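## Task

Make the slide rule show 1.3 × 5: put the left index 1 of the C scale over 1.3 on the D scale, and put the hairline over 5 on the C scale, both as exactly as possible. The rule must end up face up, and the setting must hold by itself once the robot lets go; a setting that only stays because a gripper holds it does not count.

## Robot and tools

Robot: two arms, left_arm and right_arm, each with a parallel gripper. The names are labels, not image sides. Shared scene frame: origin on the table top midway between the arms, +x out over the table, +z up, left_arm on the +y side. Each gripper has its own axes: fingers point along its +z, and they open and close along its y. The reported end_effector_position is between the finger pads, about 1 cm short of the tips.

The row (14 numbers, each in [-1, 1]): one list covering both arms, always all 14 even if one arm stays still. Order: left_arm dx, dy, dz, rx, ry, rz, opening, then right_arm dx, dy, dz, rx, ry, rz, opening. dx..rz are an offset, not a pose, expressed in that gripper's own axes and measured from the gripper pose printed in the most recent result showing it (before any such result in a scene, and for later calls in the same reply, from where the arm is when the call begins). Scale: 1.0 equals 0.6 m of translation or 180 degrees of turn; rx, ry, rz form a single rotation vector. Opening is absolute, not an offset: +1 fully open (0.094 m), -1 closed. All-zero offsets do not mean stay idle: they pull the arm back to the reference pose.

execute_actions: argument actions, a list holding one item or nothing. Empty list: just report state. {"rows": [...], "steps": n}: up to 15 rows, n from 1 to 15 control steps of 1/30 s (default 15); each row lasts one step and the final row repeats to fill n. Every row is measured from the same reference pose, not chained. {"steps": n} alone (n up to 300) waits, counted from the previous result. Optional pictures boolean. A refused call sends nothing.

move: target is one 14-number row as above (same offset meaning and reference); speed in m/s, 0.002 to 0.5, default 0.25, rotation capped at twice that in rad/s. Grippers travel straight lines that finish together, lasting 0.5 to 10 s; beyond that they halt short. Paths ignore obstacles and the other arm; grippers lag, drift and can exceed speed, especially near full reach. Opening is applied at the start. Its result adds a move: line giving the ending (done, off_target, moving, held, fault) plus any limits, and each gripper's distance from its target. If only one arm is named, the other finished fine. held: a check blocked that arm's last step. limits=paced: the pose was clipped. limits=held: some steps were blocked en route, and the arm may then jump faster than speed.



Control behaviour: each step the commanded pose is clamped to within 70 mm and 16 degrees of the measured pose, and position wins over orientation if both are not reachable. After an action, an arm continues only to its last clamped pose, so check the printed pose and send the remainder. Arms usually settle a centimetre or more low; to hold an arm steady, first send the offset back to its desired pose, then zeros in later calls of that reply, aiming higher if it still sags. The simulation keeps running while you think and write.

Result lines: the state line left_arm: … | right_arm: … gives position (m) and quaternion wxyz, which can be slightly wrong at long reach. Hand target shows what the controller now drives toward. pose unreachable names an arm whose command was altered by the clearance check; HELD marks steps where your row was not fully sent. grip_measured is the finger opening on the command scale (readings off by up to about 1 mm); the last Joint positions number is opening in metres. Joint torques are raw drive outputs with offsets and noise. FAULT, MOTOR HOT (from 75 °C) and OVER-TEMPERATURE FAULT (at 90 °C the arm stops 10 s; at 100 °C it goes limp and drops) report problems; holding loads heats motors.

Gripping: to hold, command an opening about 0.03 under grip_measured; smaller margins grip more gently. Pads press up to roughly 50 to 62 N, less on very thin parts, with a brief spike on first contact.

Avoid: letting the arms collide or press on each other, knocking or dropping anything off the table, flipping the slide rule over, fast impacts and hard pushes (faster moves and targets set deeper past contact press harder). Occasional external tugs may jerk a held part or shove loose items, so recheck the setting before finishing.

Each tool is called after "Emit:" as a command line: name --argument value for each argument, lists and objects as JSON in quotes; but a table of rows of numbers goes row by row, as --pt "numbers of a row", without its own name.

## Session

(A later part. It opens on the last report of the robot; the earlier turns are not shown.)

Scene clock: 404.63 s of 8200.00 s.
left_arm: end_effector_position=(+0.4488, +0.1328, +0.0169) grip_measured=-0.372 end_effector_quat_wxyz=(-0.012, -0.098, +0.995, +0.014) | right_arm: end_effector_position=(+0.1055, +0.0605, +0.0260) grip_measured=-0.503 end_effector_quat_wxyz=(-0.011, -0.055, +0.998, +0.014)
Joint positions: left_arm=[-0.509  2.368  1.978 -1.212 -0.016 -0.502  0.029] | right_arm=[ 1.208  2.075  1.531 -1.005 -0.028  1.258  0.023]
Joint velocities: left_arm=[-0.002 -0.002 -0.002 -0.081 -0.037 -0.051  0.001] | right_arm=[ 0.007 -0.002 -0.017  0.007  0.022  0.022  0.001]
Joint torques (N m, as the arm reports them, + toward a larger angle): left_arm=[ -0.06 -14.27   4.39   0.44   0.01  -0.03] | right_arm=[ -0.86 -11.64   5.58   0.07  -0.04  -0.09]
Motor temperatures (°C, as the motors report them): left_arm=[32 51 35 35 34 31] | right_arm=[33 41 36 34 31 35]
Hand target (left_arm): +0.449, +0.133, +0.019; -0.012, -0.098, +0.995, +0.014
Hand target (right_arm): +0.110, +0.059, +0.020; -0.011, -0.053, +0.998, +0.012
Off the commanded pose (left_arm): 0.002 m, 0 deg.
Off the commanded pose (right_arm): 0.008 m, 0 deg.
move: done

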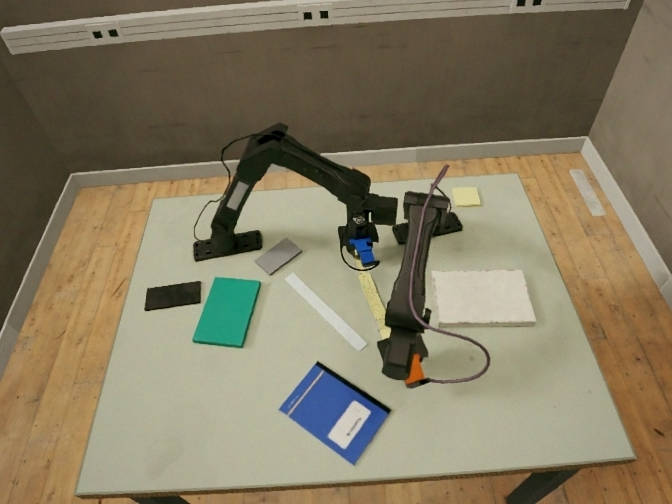

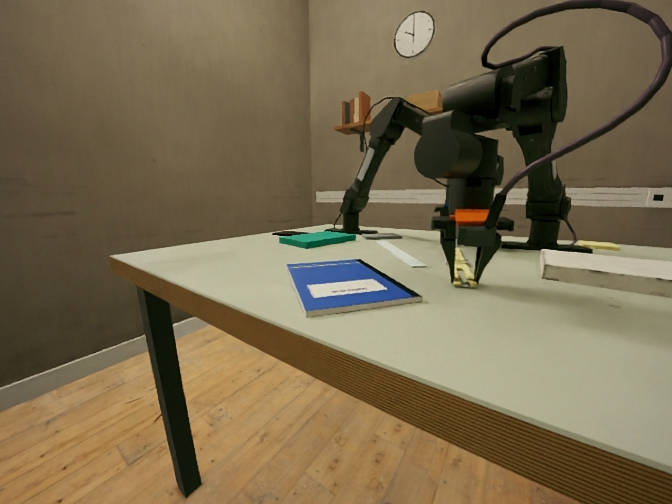

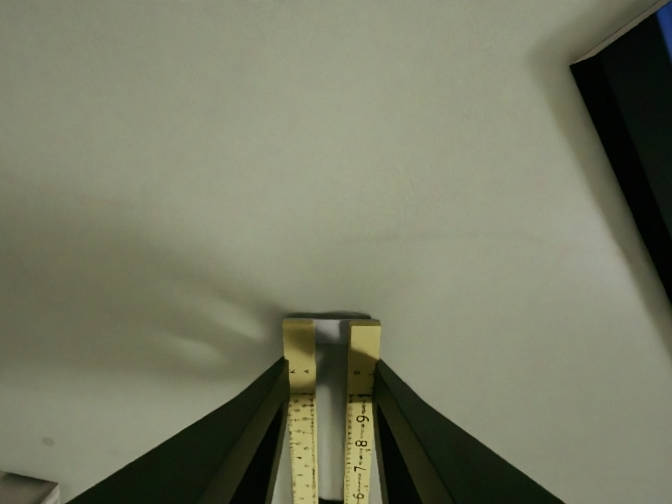

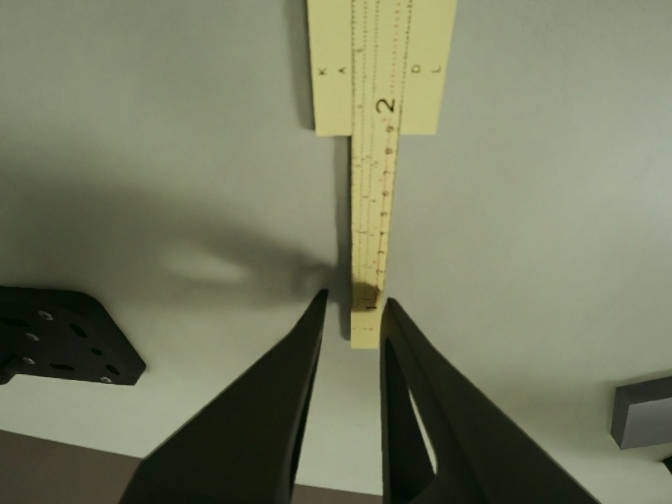

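Emit:
move --target '[0,0,-0.003,0,0,0,-0.42, -0.014,-0.013,0.004,0,0,0,-0.5]' --speed 0.02

Emit:
move --target '[0,0,0,0,0,0,-0.42, 0,0,0.016,0,0,0,-0.5]' --speed 0.02

Scene clock: 408.00 s of 8200.00 s.
left_arm: end_effector_position=(+0.4488, +0.1328, +0.0169) grip_measured=-0.372 end_effector_quat_wxyz=(-0.012, -0.098, +0.995, +0.014) | right_arm: end_effector_position=(+0.1119, +0.0543, +0.0217) grip_measured=-0.503 end_effector_quat_wxyz=(-0.012, -0.054, +0.998, +0.008)
Joint positions: left_arm=[-0.509  2.368  1.978 -1.212 -0.016 -0.502  0.029] | right_arm=[ 1.188  2.075  1.513 -1.001 -0.028  1.241  0.023]
Joint velocities: left_arm=[ 0.002  0.002 -0.002  0.022 -0.022 -0.007 -0.001] | right_arm=[ 0.002  0.007 -0.032 -0.066 -0.066 -0.007 -0.001]
Joint torques (N m, as the arm reports them, + toward a larger angle): left_arm=[  0.03 -14.2    4.28   0.43  -0.01  -0.04] | right_arm=[ -0.64 -13.69   5.72   0.11   0.01  -0.1 ]
Motor temperatures (°C, as the motors report them): left_arm=[32 51 35 35 34 31] | right_arm=[33 41 36 34 31 35]
Hand target (left_arm): +0.449, +0.133, +0.019; -0.012, -0.098, +0.995, +0.014
Hand target (right_arm): +0.115, +0.054, +0.023; -0.010, -0.055, +0.998, +0.014
Off the commanded pose (left_arm): 0.002 m, 0 deg.
Off the commanded pose (right_arm): 0.003 m, 1 deg.
move: done

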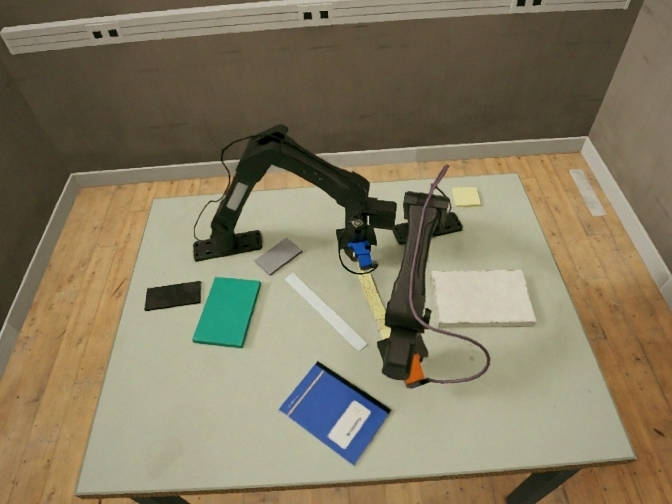

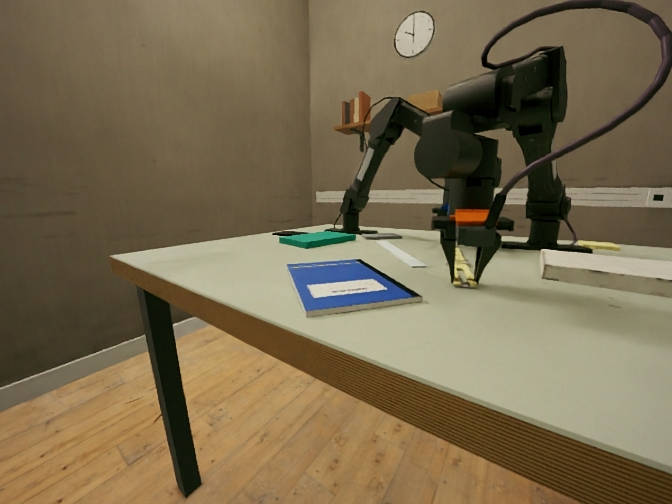

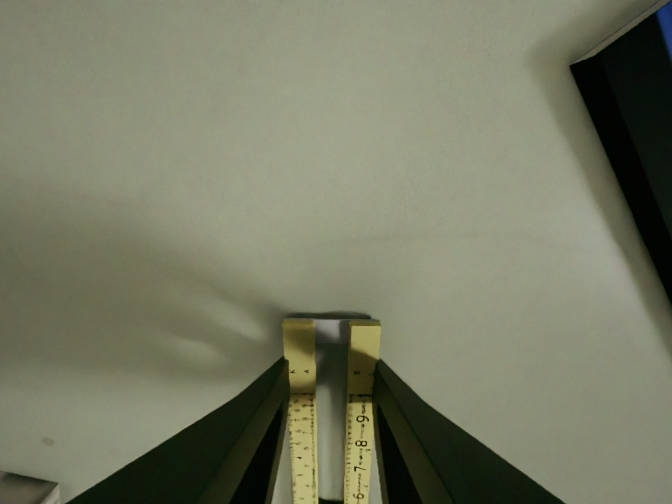

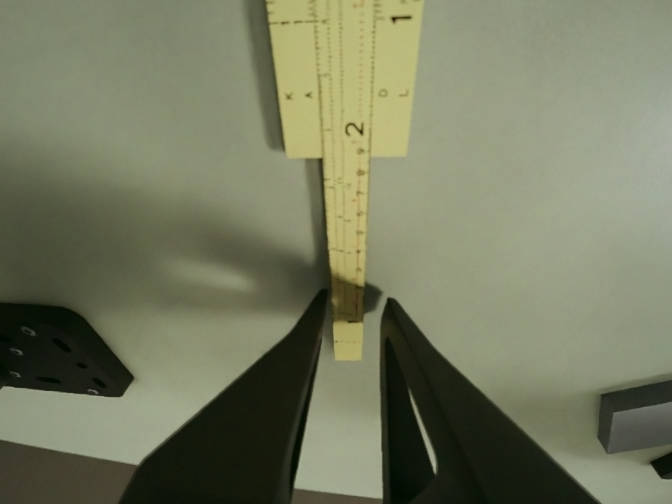

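Scene clock: 408.73 s of 8200.00 s.
left_arm: end_effector_position=(+0.4488, +0.1328, +0.0169) grip_measured=-0.372 end_effector_quat_wxyz=(-0.012, -0.098, +0.995, +0.014) | right_arm: end_effector_position=(+0.1128, +0.0581, +0.0218) grip_measured=-0.503 end_effector_quat_wxyz=(-0.010, -0.054, +0.998, +0.015)
Joint positions: left_arm=[-0.509  2.368  1.978 -1.212 -0.016 -0.502  0.029] | right_arm=[ 1.188  2.075  1.513 -0.985 -0.028  1.241  0.023]
Joint velocities: left_arm=[ 0.002 -0.017 -0.012 -0.022 -0.095 -0.007  0.001] | right_arm=[ 0.012 -0.002  0.002 -0.007 -0.037 -0.037  0.   ]
Joint torques (N m, as the arm reports them, + toward a larger angle): left_arm=[  0.03 -14.07   3.91   0.49  -0.01  -0.03] | right_arm=[  0.23 -11.09   5.13   0.09   0.03  -0.02]
Motor temperatures (°C, as the motors report them): left_arm=[32 51 35 35 34 31] | right_arm=[33 41 36 34 31 35]
Hand target (left_arm): +0.449, +0.133, +0.017; -0.012, -0.098, +0.995, +0.014
Hand target (right_arm): +0.112, +0.054, +0.012; -0.012, -0.054, +0.998, +0.008
Off the commanded pose (left_arm): 0.000 m, 0 deg.
Off the commanded pose (right_arm): 0.010 m, 1 deg.
move: done

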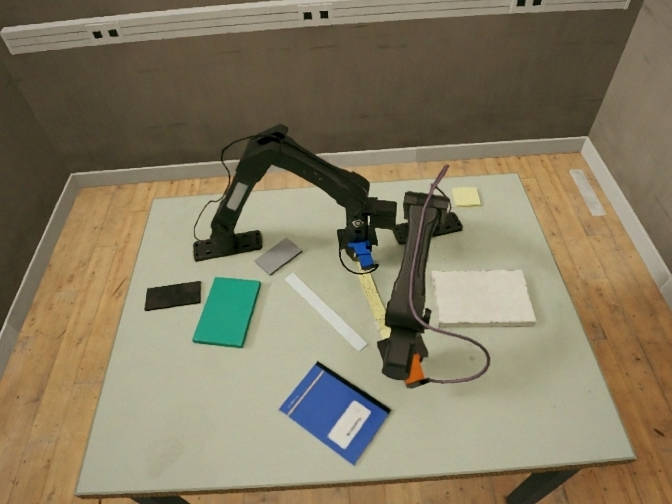

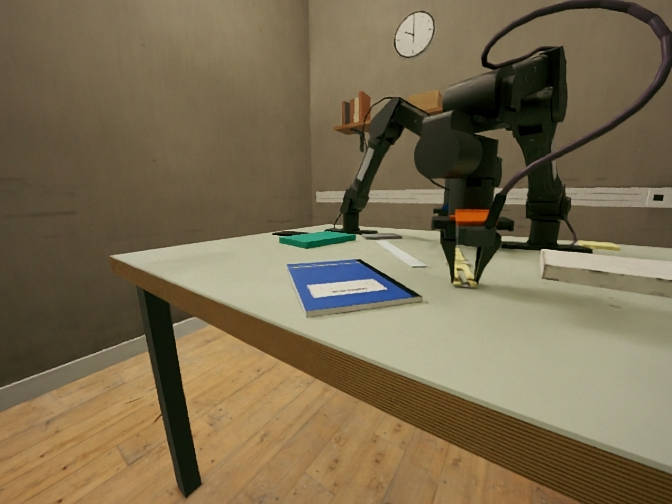

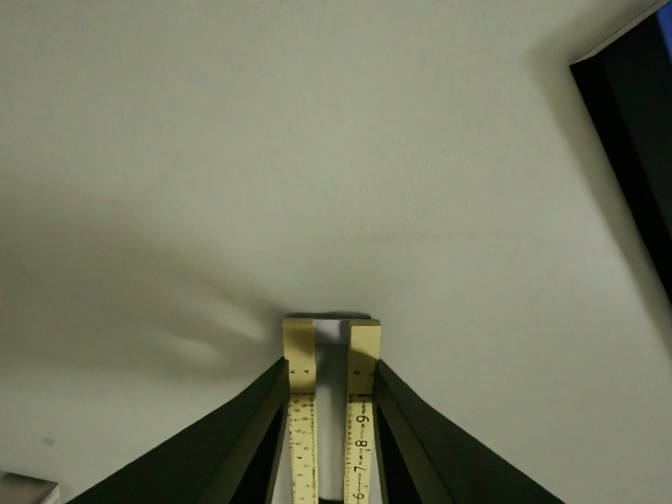

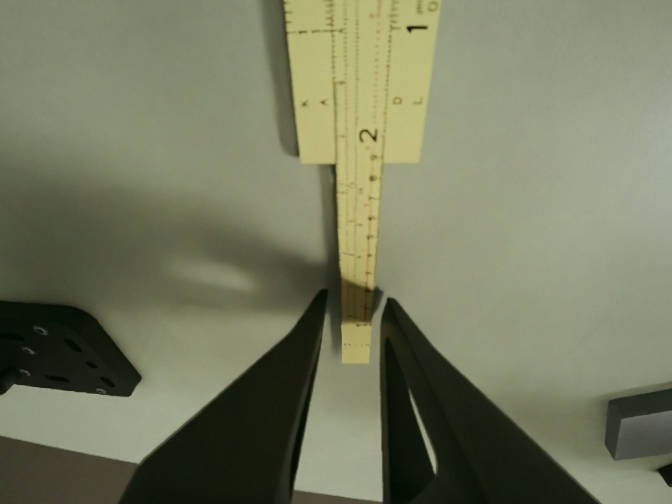

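Emit:
move --target '[0,0,0,0,0,0,-0.42, 0,0,0.002,0,0,0,-0.84]' --speed 0.02

Scene clock: 411.77 s of 8200.00 s.
left_arm: end_effector_position=(+0.4489, +0.1326, +0.0169) grip_measured=-0.372 end_effector_quat_wxyz=(-0.012, -0.098, +0.995, +0.013) | right_arm: end_effector_position=(+0.1128, +0.0588, +0.0226) grip_measured=-0.837 end_effector_quat_wxyz=(-0.010, -0.055, +0.998, +0.017)
Joint positions: left_arm=[-0.509  2.368  1.978 -1.212 -0.015 -0.502  0.029] | right_arm=[ 1.188  2.073  1.513 -0.984 -0.029  1.239  0.008]
Joint velocities: left_arm=[ 0.007 -0.017  0.007 -0.022  0.051 -0.066 -0.001] | right_arm=[-0.022 -0.012 -0.007 -0.007 -0.007  0.007 -0.001]
Joint torques (N m, as the arm reports them, + toward a larger angle): left_arm=[  0.05 -13.99   3.86   0.49  -0.02   0.01] | right_arm=[ -0.01 -11.67   6.63   0.     0.01   0.03]
Motor temperatures (°C, as the motors report them): left_arm=[32 51 35 35 34 31] | right_arm=[33 41 36 34 31 35]
Hand target (left_arm): +0.449, +0.133, +0.017; -0.012, -0.098, +0.995, +0.013
Hand target (right_arm): +0.113, +0.058, +0.021; -0.010, -0.054, +0.998, +0.015
Off the commanded pose (left_arm): 0.000 m, 0 deg.
Off the commanded pose (right_arm): 0.002 m, 0 deg.
move: done

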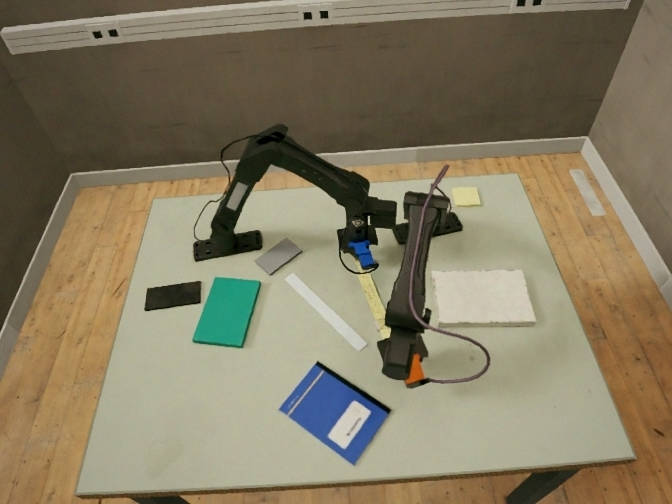

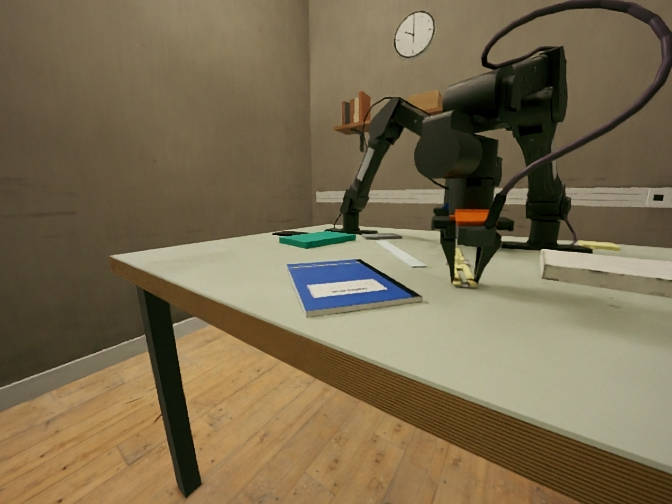

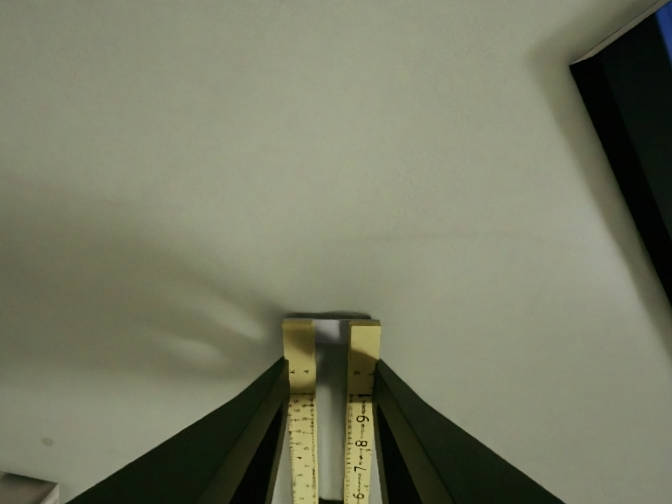

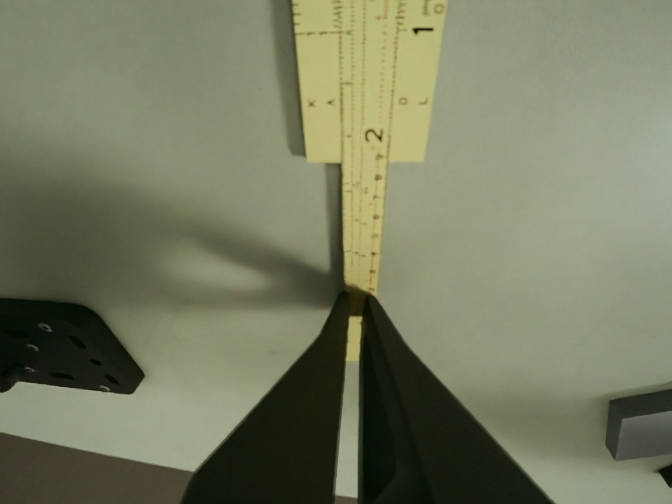

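Emit:
move --target '[0,0,0,0,0,0,-0.42, 0,-0.004,0,0,0,0,-0.5]' --speed 0.02

Emit:
move --target '[0,0,0,0,0,0,-0.42, 0,0,0.028,0,0,0,-0.5]' --speed 0.015

Scene clock: 415.33 s of 8200.00 s.
left_arm: end_effector_position=(+0.4489, +0.1326, +0.0169) grip_measured=-0.372 end_effector_quat_wxyz=(-0.012, -0.098, +0.995, +0.013) | right_arm: end_effector_position=(+0.1128, +0.0588, +0.0226) grip_measured=-0.503 end_effector_quat_wxyz=(-0.010, -0.055, +0.998, +0.017)
Joint positions: left_arm=[-0.509  2.368  1.978 -1.212 -0.015 -0.502  0.029] | right_arm=[ 1.188  2.073  1.513 -0.984 -0.029  1.239  0.023]
Joint velocities: left_arm=[ 0.002 -0.012 -0.022  0.022  0.007  0.007 -0.001] | right_arm=[ 0.002  0.002 -0.002 -0.007 -0.051 -0.007 -0.   ]
Joint torques (N m, as the arm reports them, + toward a larger angle): left_arm=[ -0.03 -14.08   3.89   0.5    0.    -0.03] | right_arm=[ -0.02 -12.98   5.78  -0.01  -0.05  -0.04]
Motor temperatures (°C, as the motors report them): left_arm=[32 51 35 35 34 31] | right_arm=[33 41 36 34 31 35]
Hand target (left_arm): +0.449, +0.133, +0.017; -0.012, -0.098, +0.995, +0.013
Hand target (right_arm): +0.113, +0.056, +0.023; -0.010, -0.055, +0.998, +0.017
Off the commanded pose (left_arm): 0.000 m, 0 deg.
Off the commanded pose (right_arm): 0.002 m, 0 deg.
move: done

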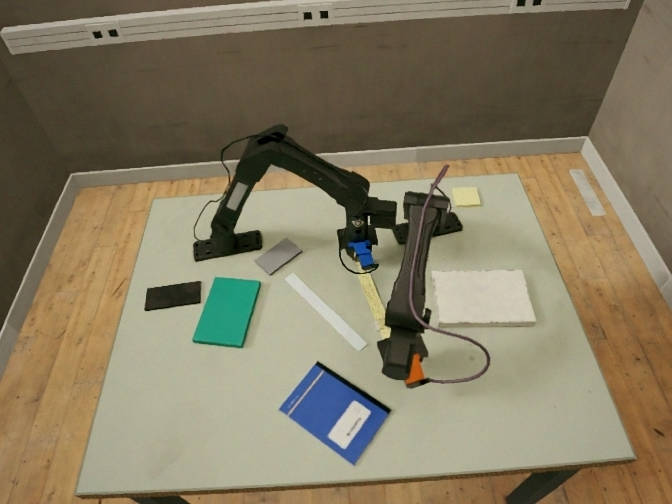

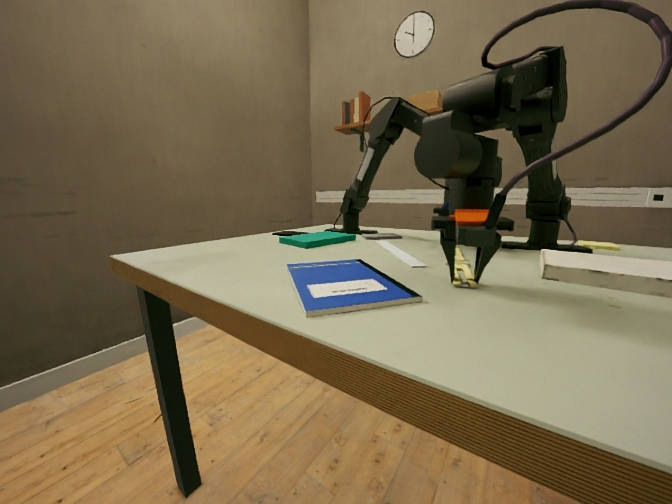

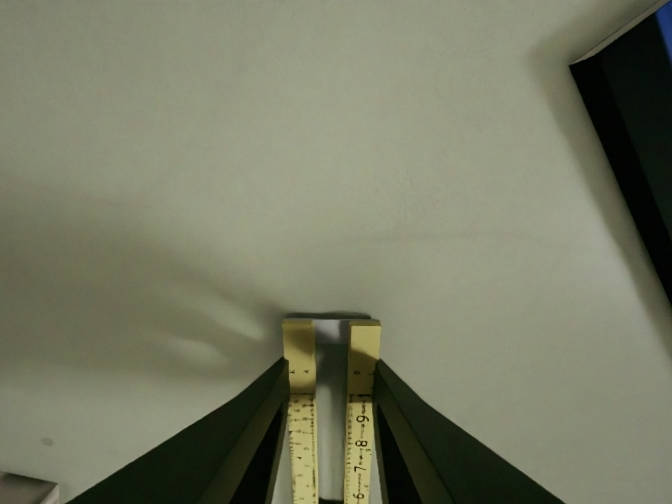

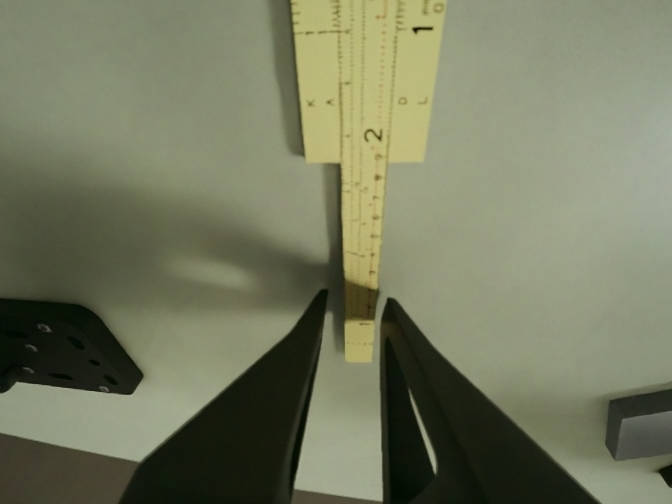

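Scene clock: 416.67 s of 8200.00 s.
left_arm: end_effector_position=(+0.4489, +0.1326, +0.0169) grip_measured=-0.372 end_effector_quat_wxyz=(-0.012, -0.098, +0.995, +0.013) | right_arm: end_effector_position=(+0.1133, +0.0617, +0.0186) grip_measured=-0.503 end_effector_quat_wxyz=(-0.009, -0.055, +0.998, +0.021)
Joint positions: left_arm=[-0.509  2.368  1.978 -1.212 -0.015 -0.502  0.029] | right_arm=[ 1.188  2.082  1.511 -0.965 -0.029  1.239  0.023]
Joint velocities: left_arm=[-0.012  0.002 -0.002 -0.037 -0.007 -0.022  0.001] | right_arm=[-0.012 -0.002 -0.022 -0.022  0.007  0.022 -0.   ]
Joint torques (N m, as the arm reports them, + toward a larger angle): left_arm=[  0.05 -14.19   3.97   0.45   0.    -0.02] | right_arm=[  0.11 -10.95   3.96   0.33   0.01   0.06]
Motor temperatures (°C, as the motors report them): left_arm=[32 51 35 35 34 31] | right_arm=[33 41 36 34 31 35]
Hand target (left_arm): +0.449, +0.133, +0.017; -0.012, -0.098, +0.995, +0.013
Hand target (right_arm): +0.112, +0.059, +0.006; -0.010, -0.055, +0.998, +0.017
Off the commanded pose (left_arm): 0.000 m, 0 deg.
Off the commanded pose (right_arm): 0.013 m, 0 deg.
move: off_target (right_arm)

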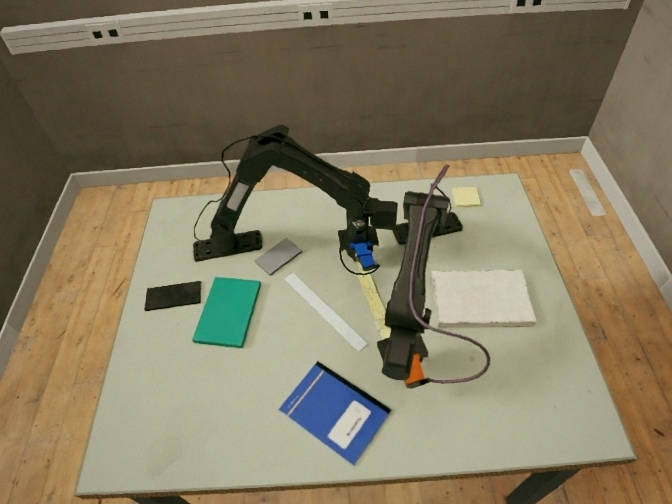

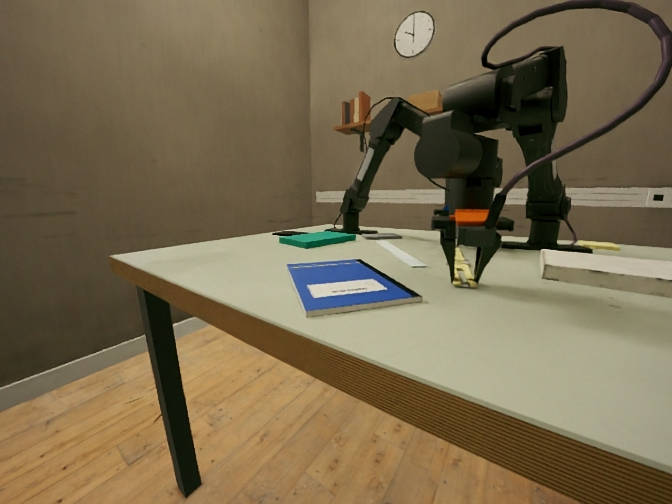

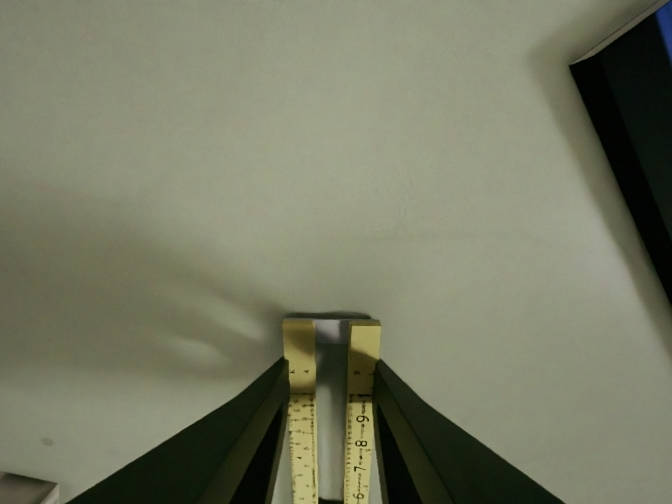

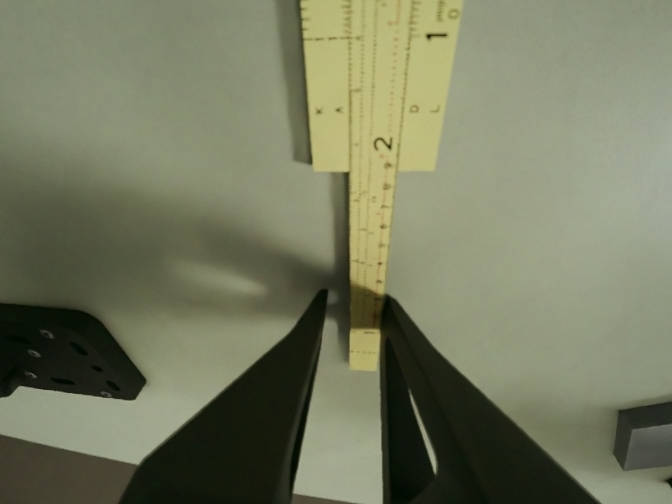

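Emit:
move --target '[0,0,0,0,0,0,-0.42, 0,-0.016,0.004,0.012,0,0,-0.45]' --speed 0.015

Emit:
move --target '[0,0,0,0,0,0,-0.42, 0,0,0.02,0,0,0,-0.45]' --speed 0.015

Scene clock: 420.57 s of 8200.00 s.
left_arm: end_effector_position=(+0.4489, +0.1326, +0.0169) grip_measured=-0.372 end_effector_quat_wxyz=(-0.012, -0.098, +0.995, +0.013) | right_arm: end_effector_position=(+0.1133, +0.0621, +0.0186) grip_measured=-0.453 end_effector_quat_wxyz=(-0.009, -0.055, +0.998, +0.022)
Joint positions: left_arm=[-0.509  2.368  1.978 -1.212 -0.015 -0.502  0.029] | right_arm=[ 1.188  2.082  1.511 -0.963 -0.03   1.239  0.026]
Joint velocities: left_arm=[-0.007  0.012 -0.037 -0.037 -0.037  0.022 -0.   ] | right_arm=[ 0.012 -0.002 -0.002  0.022 -0.007 -0.066  0.001]
Joint torques (N m, as the arm reports them, + toward a larger angle): left_arm=[  0.06 -14.14   3.93   0.5    0.03   0.  ] | right_arm=[ -0.15 -12.06   6.45  -0.3    0.11  -0.03]
Motor temperatures (°C, as the motors report them): left_arm=[32 51 35 35 34 31] | right_arm=[33 41 36 34 31 35]
Hand target (left_arm): +0.449, +0.133, +0.017; -0.012, -0.098, +0.995, +0.013
Hand target (right_arm): +0.114, +0.052, +0.016; -0.008, -0.055, +0.998, +0.002
Off the commanded pose (left_arm): 0.000 m, 0 deg.
Off the commanded pose (right_arm): 0.010 m, 2 deg.
move: done

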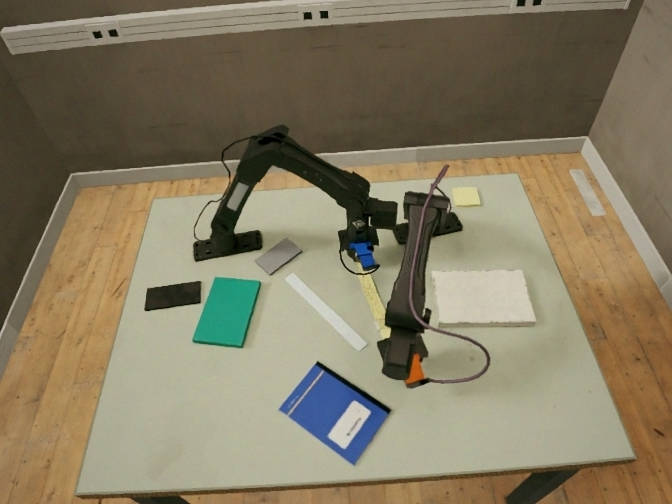

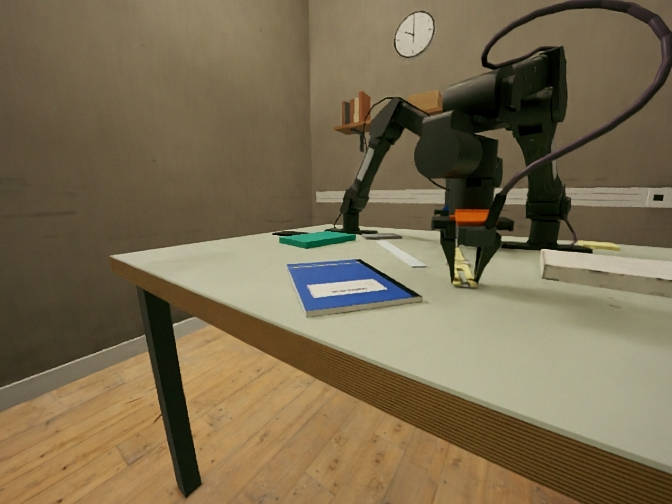

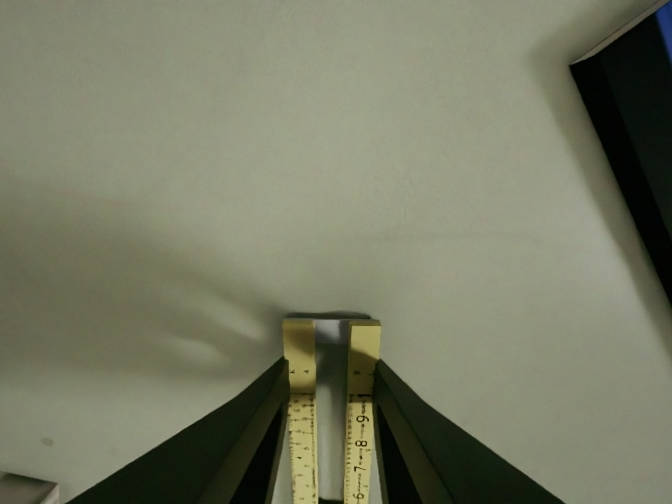

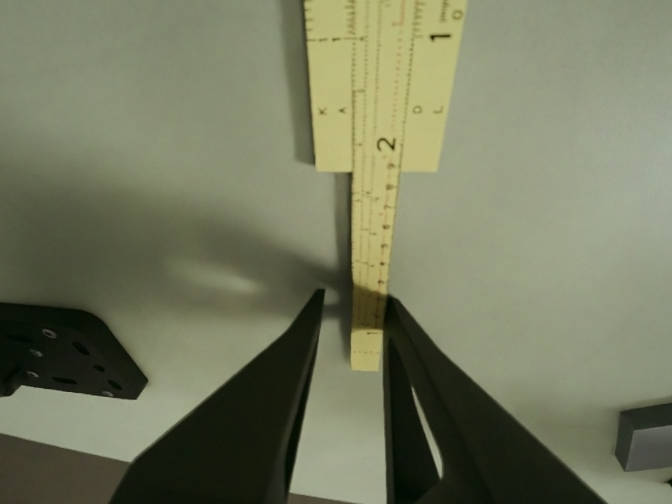

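Scene clock: 421.60 s of 8200.00 s.
left_arm: end_effector_position=(+0.4489, +0.1326, +0.0169) grip_measured=-0.372 end_effector_quat_wxyz=(-0.012, -0.098, +0.995, +0.013) | right_arm: end_effector_position=(+0.1134, +0.0625, +0.0187) grip_measured=-0.453 end_effector_quat_wxyz=(-0.009, -0.055, +0.998, +0.022)
Joint positions: left_arm=[-0.509  2.368  1.978 -1.212 -0.015 -0.502  0.029] | right_arm=[ 1.188  2.082  1.511 -0.962 -0.03   1.239  0.026]
Joint velocities: left_arm=[ 0.002 -0.002  0.007 -0.037  0.037 -0.007  0.   ] | right_arm=[ 0.027 -0.007  0.002  0.007 -0.051 -0.007  0.   ]
Joint torques (N m, as the arm reports them, + toward a larger angle): left_arm=[  0.02 -14.04   3.83   0.5   -0.02   0.02] | right_arm=[  0.34 -10.58   4.72   0.37  -0.02   0.06]
Motor temperatures (°C, as the motors report them): left_arm=[32 51 35 35 34 31] | right_arm=[33 41 36 34 31 35]
Hand target (left_arm): +0.449, +0.133, +0.017; -0.012, -0.098, +0.995, +0.013
Hand target (right_arm): +0.113, +0.062, +0.007; -0.009, -0.055, +0.998, +0.021
Off the commanded pose (left_arm): 0.000 m, 0 deg.
Off the commanded pose (right_arm): 0.012 m, 0 deg.
move: off_target (right_arm)

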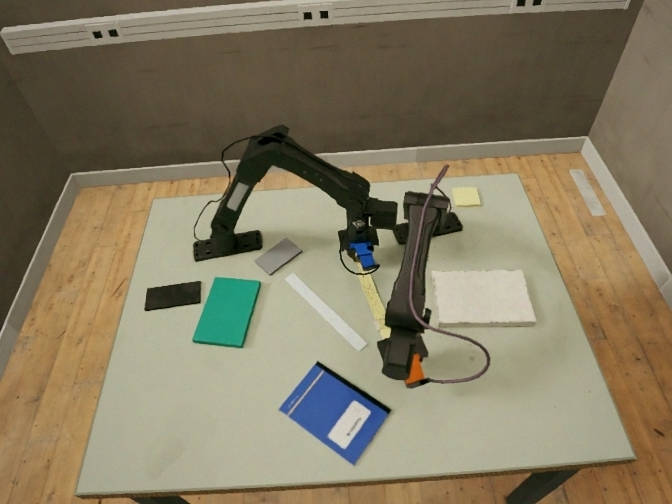

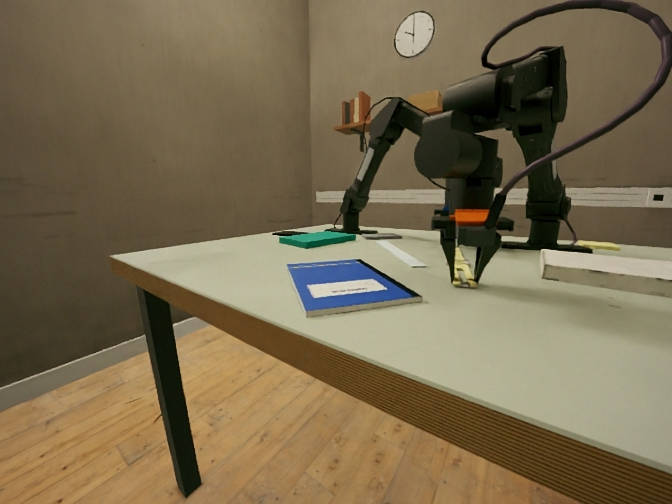

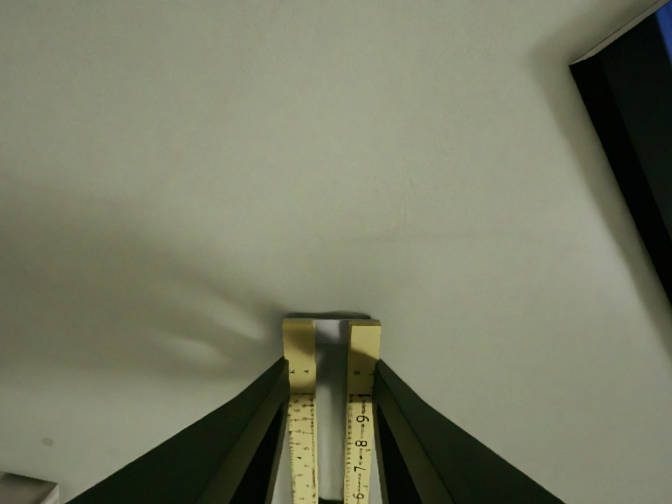

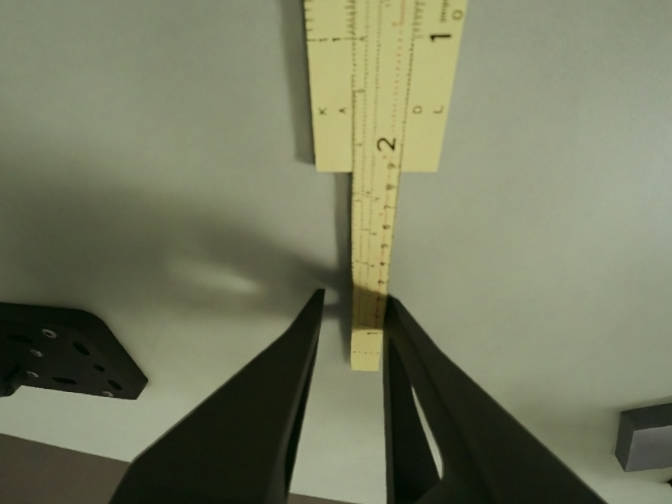

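Emit:
move --target '[0,0,0,0,0,0,-0.42, 0,-0.018,-0.02,0.012,0,0,-0.45]' --speed 0.02

Scene clock: 424.10 s of 8200.00 s.
left_arm: end_effector_position=(+0.4489, +0.1326, +0.0169) grip_measured=-0.372 end_effector_quat_wxyz=(-0.012, -0.098, +0.995, +0.013) | right_arm: end_effector_position=(+0.1111, +0.0522, +0.0193) grip_measured=-0.453 end_effector_quat_wxyz=(-0.015, -0.054, +0.998, +0.003)
Joint positions: left_arm=[-0.509  2.368  1.978 -1.212 -0.015 -0.502  0.029] | right_arm=[ 1.188  2.08   1.511 -1.005 -0.03   1.239  0.026]
Joint velocities: left_arm=[-0.017  0.007 -0.007 -0.022 -0.037  0.022 -0.001] | right_arm=[ 0.007 -0.007  0.002 -0.007  0.007  0.037  0.001]
Joint torques (N m, as the arm reports them, + toward a larger angle): left_arm=[  0.05 -14.15   3.89   0.49   0.01  -0.01] | right_arm=[ -0.44 -13.69   8.59  -0.36   0.09   0.  ]
Motor temperatures (°C, as the motors report them): left_arm=[32 51 35 35 34 31] | right_arm=[33 42 36 34 31 35]
Hand target (left_arm): +0.449, +0.133, +0.017; -0.012, -0.098, +0.995, +0.013
Hand target (right_arm): +0.114, +0.051, +0.030; -0.008, -0.055, +0.998, +0.004
Off the commanded pose (left_arm): 0.000 m, 0 deg.
Off the commanded pose (right_arm): 0.011 m, 1 deg.
move: off_target (right_arm)

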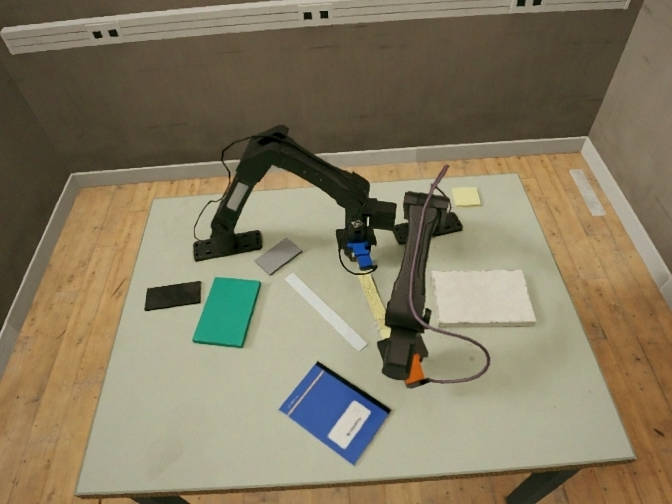

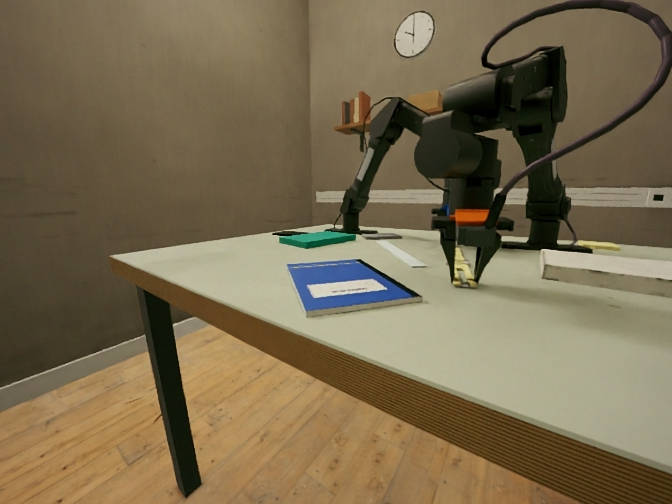

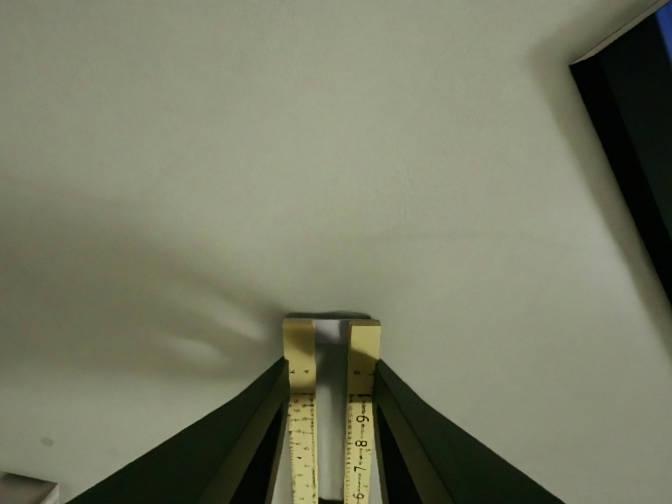

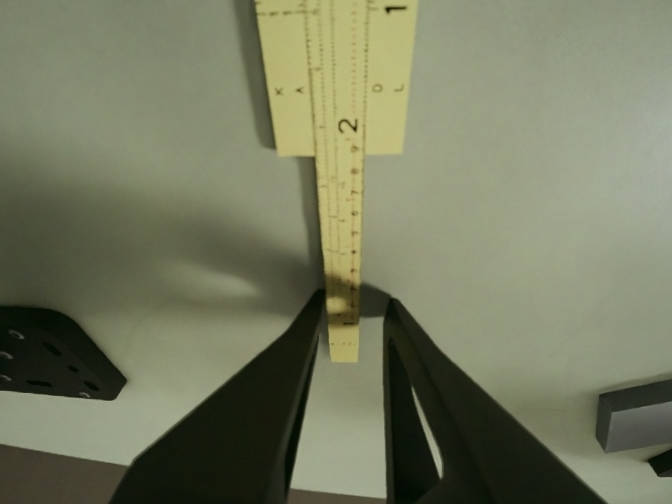

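Emit:
move --target '[0,0,0,0,0,0,-0.42, -0.003,0.0,0.022,0,0,0,-0.45]' --speed 0.015

Scene clock: 427.20 s of 8200.00 s.
left_arm: end_effector_position=(+0.4489, +0.1326, +0.0169) grip_measured=-0.372 end_effector_quat_wxyz=(-0.012, -0.098, +0.995, +0.013) | right_arm: end_effector_position=(+0.1119, +0.0560, +0.0191) grip_measured=-0.453 end_effector_quat_wxyz=(-0.013, -0.054, +0.998, +0.010)
Joint positions: left_arm=[-0.509  2.368  1.978 -1.212 -0.015 -0.502  0.029] | right_arm=[ 1.188  2.081  1.511 -0.989 -0.03   1.239  0.026]
Joint velocities: left_arm=[ 0.012 -0.002  0.002 -0.007 -0.051 -0.022 -0.001] | right_arm=[-0.012  0.007 -0.002 -0.007 -0.007 -0.037  0.001]
Joint torques (N m, as the arm reports them, + toward a larger angle): left_arm=[ -0.04 -14.08   3.97   0.5    0.    -0.03] | right_arm=[ -0.67 -10.56   4.34   0.18   0.02  -0.01]
Motor temperatures (°C, as the motors report them): left_arm=[32 52 35 35 34 31] | right_arm=[33 42 36 34 31 35]
Hand target (left_arm): +0.449, +0.133, +0.017; -0.012, -0.098, +0.995, +0.013
Hand target (right_arm): +0.113, +0.052, +0.006; -0.015, -0.054, +0.998, +0.002
Off the commanded pose (left_arm): 0.000 m, 0 deg.
Off the commanded pose (right_arm): 0.013 m, 1 deg.
move: off_target (right_arm)

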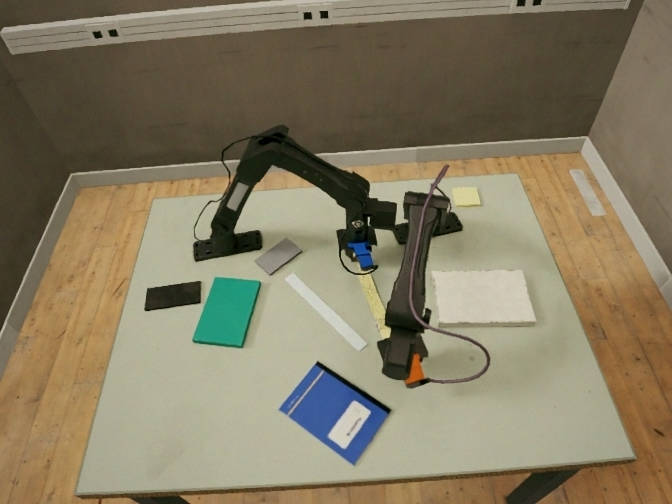

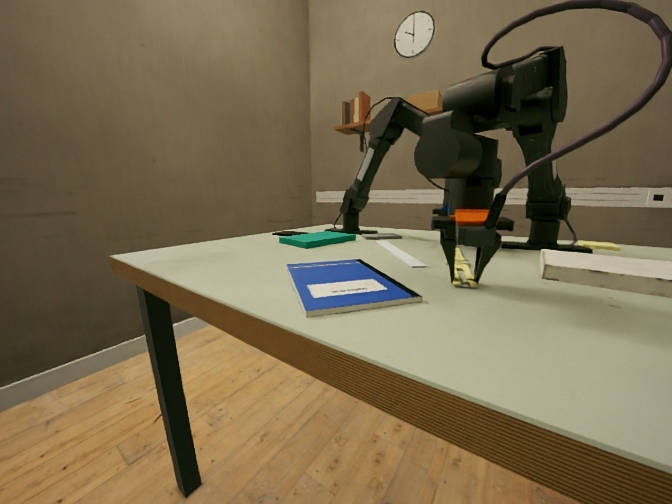

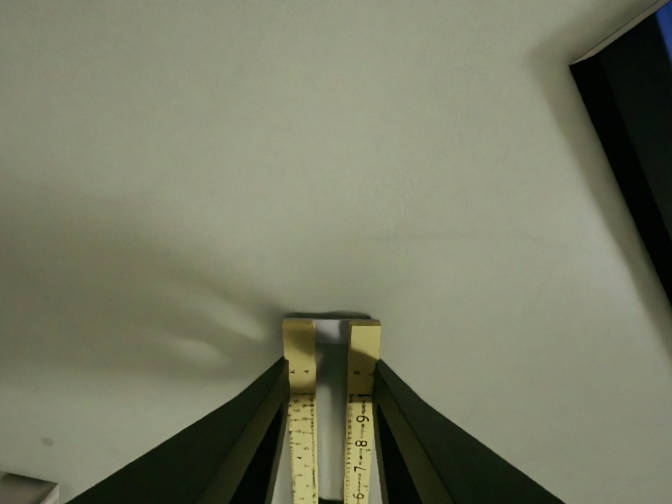

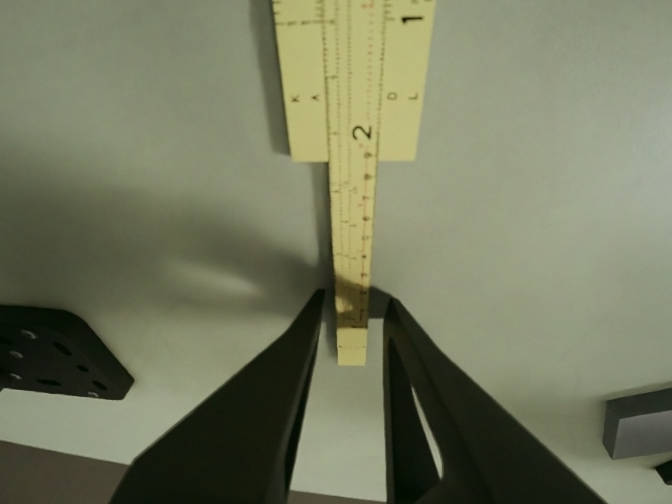

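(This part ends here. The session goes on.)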